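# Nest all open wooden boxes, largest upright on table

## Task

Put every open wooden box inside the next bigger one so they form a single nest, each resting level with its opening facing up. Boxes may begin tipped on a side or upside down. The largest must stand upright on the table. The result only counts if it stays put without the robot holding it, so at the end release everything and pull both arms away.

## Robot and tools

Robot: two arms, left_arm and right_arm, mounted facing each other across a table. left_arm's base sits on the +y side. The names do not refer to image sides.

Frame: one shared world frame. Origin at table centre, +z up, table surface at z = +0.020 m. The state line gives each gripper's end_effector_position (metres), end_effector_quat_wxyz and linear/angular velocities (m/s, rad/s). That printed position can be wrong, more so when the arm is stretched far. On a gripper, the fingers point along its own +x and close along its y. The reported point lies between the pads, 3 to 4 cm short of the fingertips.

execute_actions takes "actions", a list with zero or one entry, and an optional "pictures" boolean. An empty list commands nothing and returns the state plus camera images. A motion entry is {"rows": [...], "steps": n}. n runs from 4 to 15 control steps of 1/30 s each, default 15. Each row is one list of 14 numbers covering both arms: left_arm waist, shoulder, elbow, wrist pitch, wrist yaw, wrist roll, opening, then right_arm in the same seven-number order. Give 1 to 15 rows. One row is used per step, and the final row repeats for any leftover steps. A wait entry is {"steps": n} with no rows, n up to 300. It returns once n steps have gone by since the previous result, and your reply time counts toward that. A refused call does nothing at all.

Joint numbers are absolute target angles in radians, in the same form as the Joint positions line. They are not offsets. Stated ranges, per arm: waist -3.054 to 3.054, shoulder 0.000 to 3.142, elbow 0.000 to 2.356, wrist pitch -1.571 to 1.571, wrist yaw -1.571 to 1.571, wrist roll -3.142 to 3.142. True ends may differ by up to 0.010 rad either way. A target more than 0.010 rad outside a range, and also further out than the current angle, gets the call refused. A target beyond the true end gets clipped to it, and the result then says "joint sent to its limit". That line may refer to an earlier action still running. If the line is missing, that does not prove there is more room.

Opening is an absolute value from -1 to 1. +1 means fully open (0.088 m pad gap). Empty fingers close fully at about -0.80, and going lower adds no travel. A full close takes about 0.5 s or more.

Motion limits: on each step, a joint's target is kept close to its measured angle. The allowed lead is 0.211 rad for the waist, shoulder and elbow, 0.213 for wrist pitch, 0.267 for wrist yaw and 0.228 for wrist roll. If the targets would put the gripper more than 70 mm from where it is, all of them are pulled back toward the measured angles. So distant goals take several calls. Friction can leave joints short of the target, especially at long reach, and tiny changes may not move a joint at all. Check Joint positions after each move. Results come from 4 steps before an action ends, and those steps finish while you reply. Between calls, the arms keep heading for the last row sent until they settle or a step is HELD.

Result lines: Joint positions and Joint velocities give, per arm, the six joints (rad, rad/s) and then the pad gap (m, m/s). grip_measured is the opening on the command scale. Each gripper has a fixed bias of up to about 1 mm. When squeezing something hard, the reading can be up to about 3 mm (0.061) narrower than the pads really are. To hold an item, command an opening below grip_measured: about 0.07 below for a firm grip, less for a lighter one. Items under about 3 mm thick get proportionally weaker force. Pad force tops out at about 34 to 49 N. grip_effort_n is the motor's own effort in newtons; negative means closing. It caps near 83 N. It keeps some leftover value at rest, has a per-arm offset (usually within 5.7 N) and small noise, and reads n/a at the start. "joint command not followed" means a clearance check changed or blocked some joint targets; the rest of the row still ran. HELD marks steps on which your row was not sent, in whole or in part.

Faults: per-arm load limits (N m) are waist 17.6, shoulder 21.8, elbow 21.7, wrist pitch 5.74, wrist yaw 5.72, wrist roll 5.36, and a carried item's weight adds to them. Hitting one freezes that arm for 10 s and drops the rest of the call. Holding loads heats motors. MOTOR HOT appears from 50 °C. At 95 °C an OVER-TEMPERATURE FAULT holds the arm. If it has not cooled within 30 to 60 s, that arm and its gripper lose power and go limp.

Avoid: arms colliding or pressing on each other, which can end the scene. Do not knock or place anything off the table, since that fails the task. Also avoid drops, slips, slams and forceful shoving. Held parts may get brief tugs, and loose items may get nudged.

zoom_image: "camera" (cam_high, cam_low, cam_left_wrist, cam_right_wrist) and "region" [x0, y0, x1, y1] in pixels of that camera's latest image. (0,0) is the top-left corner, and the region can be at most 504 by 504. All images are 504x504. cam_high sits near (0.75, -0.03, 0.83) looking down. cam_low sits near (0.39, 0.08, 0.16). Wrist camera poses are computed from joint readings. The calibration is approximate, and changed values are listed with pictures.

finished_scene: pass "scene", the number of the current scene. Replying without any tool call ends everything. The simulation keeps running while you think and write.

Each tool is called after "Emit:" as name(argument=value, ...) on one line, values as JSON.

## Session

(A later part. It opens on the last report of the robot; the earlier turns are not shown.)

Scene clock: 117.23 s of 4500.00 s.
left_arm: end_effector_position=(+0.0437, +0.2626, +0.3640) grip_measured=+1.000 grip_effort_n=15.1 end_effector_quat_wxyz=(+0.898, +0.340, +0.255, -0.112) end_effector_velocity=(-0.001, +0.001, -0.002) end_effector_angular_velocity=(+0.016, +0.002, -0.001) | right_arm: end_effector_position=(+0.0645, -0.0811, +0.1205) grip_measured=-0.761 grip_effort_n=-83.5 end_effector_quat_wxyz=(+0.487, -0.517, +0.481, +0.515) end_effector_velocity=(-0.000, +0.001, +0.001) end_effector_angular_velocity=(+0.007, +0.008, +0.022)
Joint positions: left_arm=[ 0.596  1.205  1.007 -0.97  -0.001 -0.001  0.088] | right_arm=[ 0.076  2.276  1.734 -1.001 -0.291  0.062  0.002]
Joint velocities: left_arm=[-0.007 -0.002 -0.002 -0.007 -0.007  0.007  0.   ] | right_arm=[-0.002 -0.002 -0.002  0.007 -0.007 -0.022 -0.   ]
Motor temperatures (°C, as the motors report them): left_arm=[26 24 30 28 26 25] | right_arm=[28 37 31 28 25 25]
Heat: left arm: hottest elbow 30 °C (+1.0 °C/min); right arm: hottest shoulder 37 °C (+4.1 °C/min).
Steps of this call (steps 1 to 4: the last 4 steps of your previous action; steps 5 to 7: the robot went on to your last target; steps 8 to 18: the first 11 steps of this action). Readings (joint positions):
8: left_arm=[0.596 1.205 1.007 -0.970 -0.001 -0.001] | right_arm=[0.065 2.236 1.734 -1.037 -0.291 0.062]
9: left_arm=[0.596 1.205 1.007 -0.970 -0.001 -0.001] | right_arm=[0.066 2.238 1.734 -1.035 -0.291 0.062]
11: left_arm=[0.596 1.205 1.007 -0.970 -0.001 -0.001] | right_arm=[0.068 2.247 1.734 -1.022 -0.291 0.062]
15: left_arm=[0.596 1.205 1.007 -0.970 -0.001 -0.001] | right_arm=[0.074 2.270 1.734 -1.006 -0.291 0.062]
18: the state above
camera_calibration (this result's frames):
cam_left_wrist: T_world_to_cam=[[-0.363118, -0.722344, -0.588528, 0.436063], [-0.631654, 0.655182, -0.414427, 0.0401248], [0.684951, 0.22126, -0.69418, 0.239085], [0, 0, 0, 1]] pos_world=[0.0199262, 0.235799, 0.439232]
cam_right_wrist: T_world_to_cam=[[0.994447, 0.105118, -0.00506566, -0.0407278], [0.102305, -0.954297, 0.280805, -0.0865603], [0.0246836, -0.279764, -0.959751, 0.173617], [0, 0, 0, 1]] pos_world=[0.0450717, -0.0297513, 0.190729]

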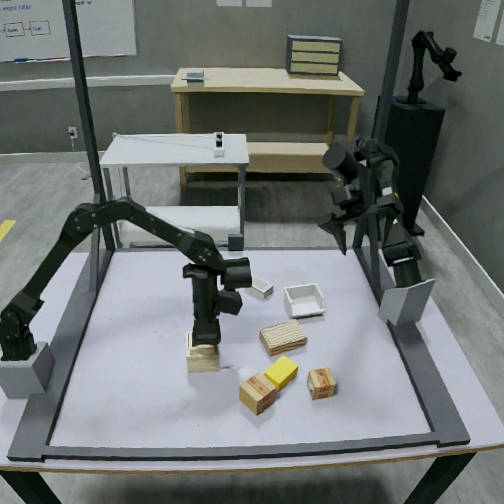

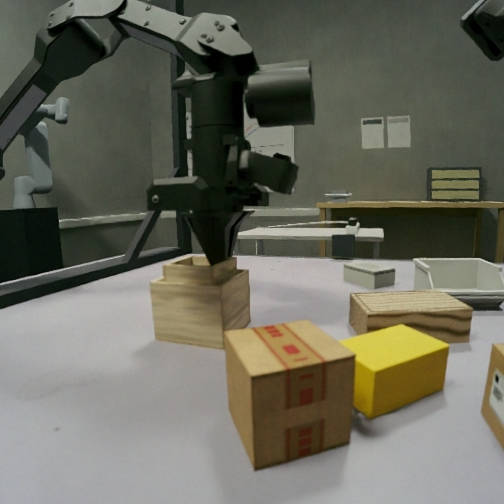

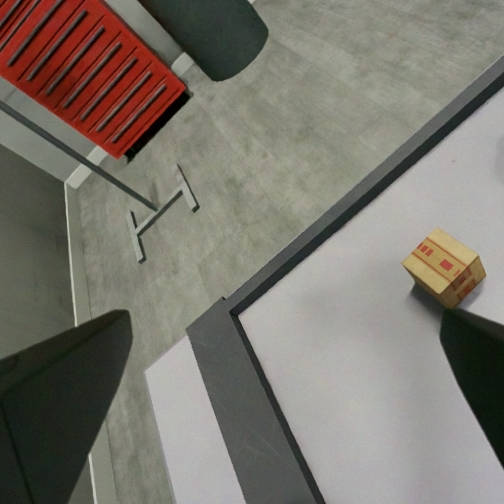

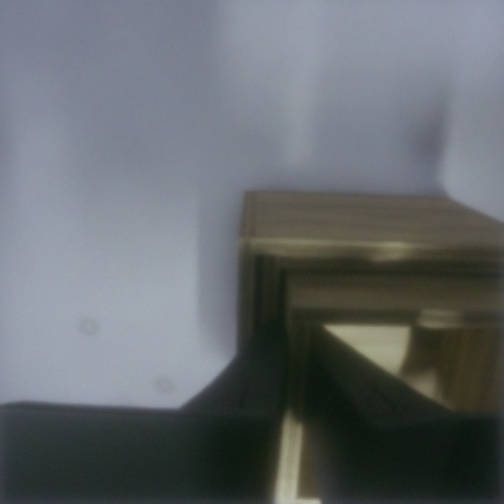

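In. Release.

Emit:
execute_actions(actions=[{"rows":[[0.6,1.2,1.0,-0.97,0,0,1,0.076,2.278,1.734,-1.0,-0.291,0.062,-0.5]],"steps":15}])

Emit:
execute_actions(actions=[{"rows":[[0.6,1.2,1.0,-0.97,0,0,1,0.07,2.15,1.734,-1.1,-0.291,0.062,-0.5]],"steps":15}], pictures=true)

Scene clock: 117.73 s of 4500.00 s.
left_arm: end_effector_position=(+0.0437, +0.2626, +0.3640) grip_measured=+1.000 grip_effort_n=14.7 end_effector_quat_wxyz=(+0.898, +0.340, +0.255, -0.112) end_effector_velocity=(-0.001, +0.002, -0.001) end_effector_angular_velocity=(+0.001, +0.001, +0.011) | right_arm: end_effector_position=(+0.0645, -0.0806, +0.1205) grip_measured=-0.525 grip_effort_n=18.8 end_effector_quat_wxyz=(+0.487, -0.516, +0.480, +0.516) end_effector_velocity=(-0.003, +0.001, +0.001) end_effector_angular_velocity=(+0.005, +0.023, +0.022)
Joint positions: left_arm=[ 0.596  1.205  1.007 -0.97  -0.001 -0.001  0.088] | right_arm=[ 0.076  2.276  1.734 -0.998 -0.291  0.062  0.013]
Joint velocities: left_arm=[-0.002 -0.002 -0.002 -0.007 -0.007 -0.007  0.   ] | right_arm=[-0.002 -0.002 -0.002  0.007 -0.022 -0.022  0.009]
Motor temperatures (°C, as the motors report them): left_arm=[26 24 30 28 26 25] | right_arm=[28 37 31 28 25 25]
Heat: left arm: hottest elbow 30 °C (+1.0 °C/min); right arm: hottest shoulder 37 °C (+4.0 °C/min).
Steps of this call (steps 1 to 4: the last 4 steps of your previous action; steps 5 to 15: the first 11 steps of this action). Readings (joint positions):
5: left_arm=[0.596 1.205 1.007 -0.970 -0.001 -0.001] | right_arm=[0.076 2.276 1.734 -0.998 -0.291 0.062]
6: left_arm=[0.596 1.205 1.007 -0.970 -0.001 -0.001] | right_arm=[0.076 2.276 1.734 -0.998 -0.291 0.062]
8: left_arm=[0.596 1.205 1.007 -0.970 -0.001 -0.001] | right_arm=[0.076 2.276 1.734 -0.998 -0.291 0.062]
12: left_arm=[0.596 1.205 1.007 -0.970 -0.001 -0.001] | right_arm=[0.076 2.276 1.734 -0.998 -0.291 0.062]
15: the state above

Scene clock: 118.23 s of 4500.00 s.
left_arm: end_effector_position=(+0.0437, +0.2626, +0.3640) grip_measured=+1.000 grip_effort_n=14.7 end_effector_quat_wxyz=(+0.898, +0.340, +0.255, -0.112) end_effector_velocity=(-0.002, +0.004, -0.003) end_effector_angular_velocity=(+0.019, +0.012, +0.011) | right_arm: end_effector_position=(+0.0522, -0.0927, +0.1706) grip_measured=-0.503 grip_effort_n=18.4 end_effector_quat_wxyz=(+0.493, -0.509, +0.471, +0.526) end_effector_velocity=(-0.002, -0.018, -0.000) end_effector_angular_velocity=(-0.081, +0.027, -0.017)
Joint positions: left_arm=[ 0.596  1.205  1.007 -0.97  -0.001 -0.001  0.088] | right_arm=[ 0.071  2.15   1.736 -1.093 -0.291  0.062  0.014]
Joint velocities: left_arm=[-0.002 -0.002 -0.002 -0.022 -0.007  0.007  0.   ] | right_arm=[-0.002 -0.002 -0.002 -0.081 -0.037 -0.007  0.   ]
Motor temperatures (°C, as the motors report them): left_arm=[26 24 30 28 26 25] | right_arm=[29 37 31 28 25 25]
Heat: left arm: hottest elbow 30 °C (+1.0 °C/min); right arm: hottest shoulder 37 °C (+4.1 °C/min).
Steps of this call (steps 1 to 4: the last 4 steps of your previous action; steps 5 to 15: the first 11 steps of this action). Readings (joint positions):
5: left_arm=[0.596 1.205 1.007 -0.970 -0.001 -0.001] | right_arm=[0.075 2.268 1.734 -1.005 -0.291 0.062]
6: left_arm=[0.596 1.205 1.007 -0.970 -0.001 -0.001] | right_arm=[0.075 2.256 1.733 -1.036 -0.291 0.062]
8: left_arm=[0.596 1.205 1.007 -0.970 -0.001 -0.001] | right_arm=[0.074 2.221 1.731 -1.068 -0.291 0.062]
12: left_arm=[0.596 1.205 1.007 -0.970 -0.001 -0.001] | right_arm=[0.072 2.158 1.735 -1.087 -0.291 0.062]
15: the state above
camera_calibration (this result's frames):
cam_left_wrist: T_world_to_cam=[[-0.363118, -0.722344, -0.588528, 0.436063], [-0.631654, 0.655182, -0.414427, 0.0401248], [0.684951, 0.22126, -0.69418, 0.239085], [0, 0, 0, 1]] pos_world=[0.0199262, 0.235799, 0.439232]
cam_right_wrist: T_world_to_cam=[[0.993709, 0.111859, -0.00547383, -0.0263125], [0.109749, -0.962891, 0.246569, -0.105786], [0.0223104, -0.245619, -0.96911, 0.223645], [0, 0, 0, 1]] pos_world=[0.0327672, -0.0439851, 0.242676]

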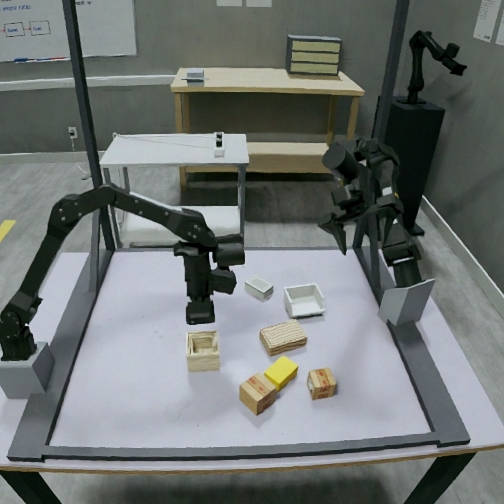

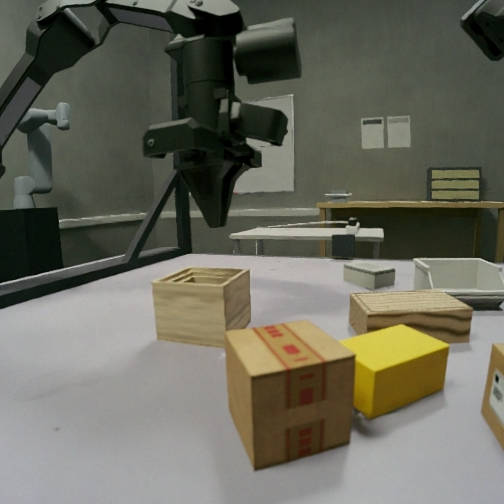

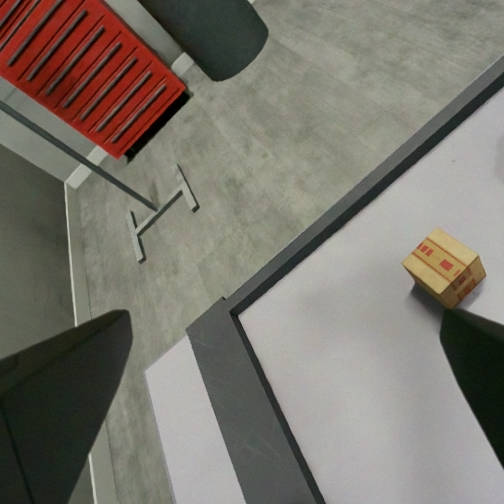

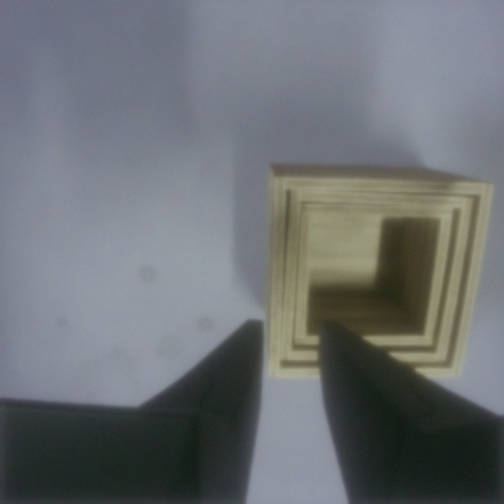

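Nested.

Emit:
execute_actions(actions=[{"rows":[[0.6,1.2,1.0,-0.97,0,0,1,0.07,1.9,1.6,-1.1,-0.291,0.062,1]],"steps":15}])

Emit:
finished_scene(scene=1)

Scene clock: 118.73 s of 4500.00 s.
left_arm: end_effector_position=(+0.0437, +0.2626, +0.3640) grip_measured=+1.000 grip_effort_n=15.1 end_effector_quat_wxyz=(+0.898, +0.340, +0.255, -0.112) end_effector_velocity=(-0.002, +0.004, -0.003) end_effector_angular_velocity=(+0.006, +0.012, +0.019) | right_arm: end_effector_position=(+0.0352, -0.1201, +0.2366) grip_measured=+0.710 grip_effort_n=18.4 end_effector_quat_wxyz=(+0.511, -0.481, +0.429, +0.569) end_effector_velocity=(+0.014, -0.025, -0.027) end_effector_angular_velocity=(-0.111, -0.022, -0.032)
Joint positions: left_arm=[ 0.596  1.205  1.007 -0.97  -0.001 -0.001  0.088] | right_arm=[ 0.071  1.901  1.629 -1.099 -0.291  0.062  0.074]
Joint velocities: left_arm=[-0.002 -0.002 -0.002 -0.022 -0.007 -0.007  0.   ] | right_arm=[-0.002 -0.002 -0.1   -0.022  0.007 -0.007  0.175]
Motor temperatures (°C, as the motors report them): left_arm=[26 24 30 28 26 25] | right_arm=[29 37 31 28 25 25]
Heat: left arm: hottest elbow 30 °C (+1.0 °C/min); right arm: hottest shoulder 37 °C (+4.0 °C/min).
Steps of this call (steps 1 to 4: the last 4 steps of your previous action; steps 5 to 15: the first 11 steps of this action). Readings (joint positions):
5: left_arm=[0.596 1.205 1.007 -0.970 -0.001 -0.001] | right_arm=[0.071 2.131 1.724 -1.087 -0.291 0.062]
6: left_arm=[0.596 1.205 1.007 -0.970 -0.001 -0.001] | right_arm=[0.071 2.102 1.693 -1.089 -0.291 0.062]
8: left_arm=[0.596 1.205 1.007 -0.970 -0.001 -0.001] | right_arm=[0.071 2.027 1.643 -1.109 -0.291 0.062]
12: left_arm=[0.596 1.205 1.007 -0.970 -0.001 -0.001] | right_arm=[0.071 1.919 1.633 -1.099 -0.291 0.062]
15: the state above

The scene is finished: the task was done.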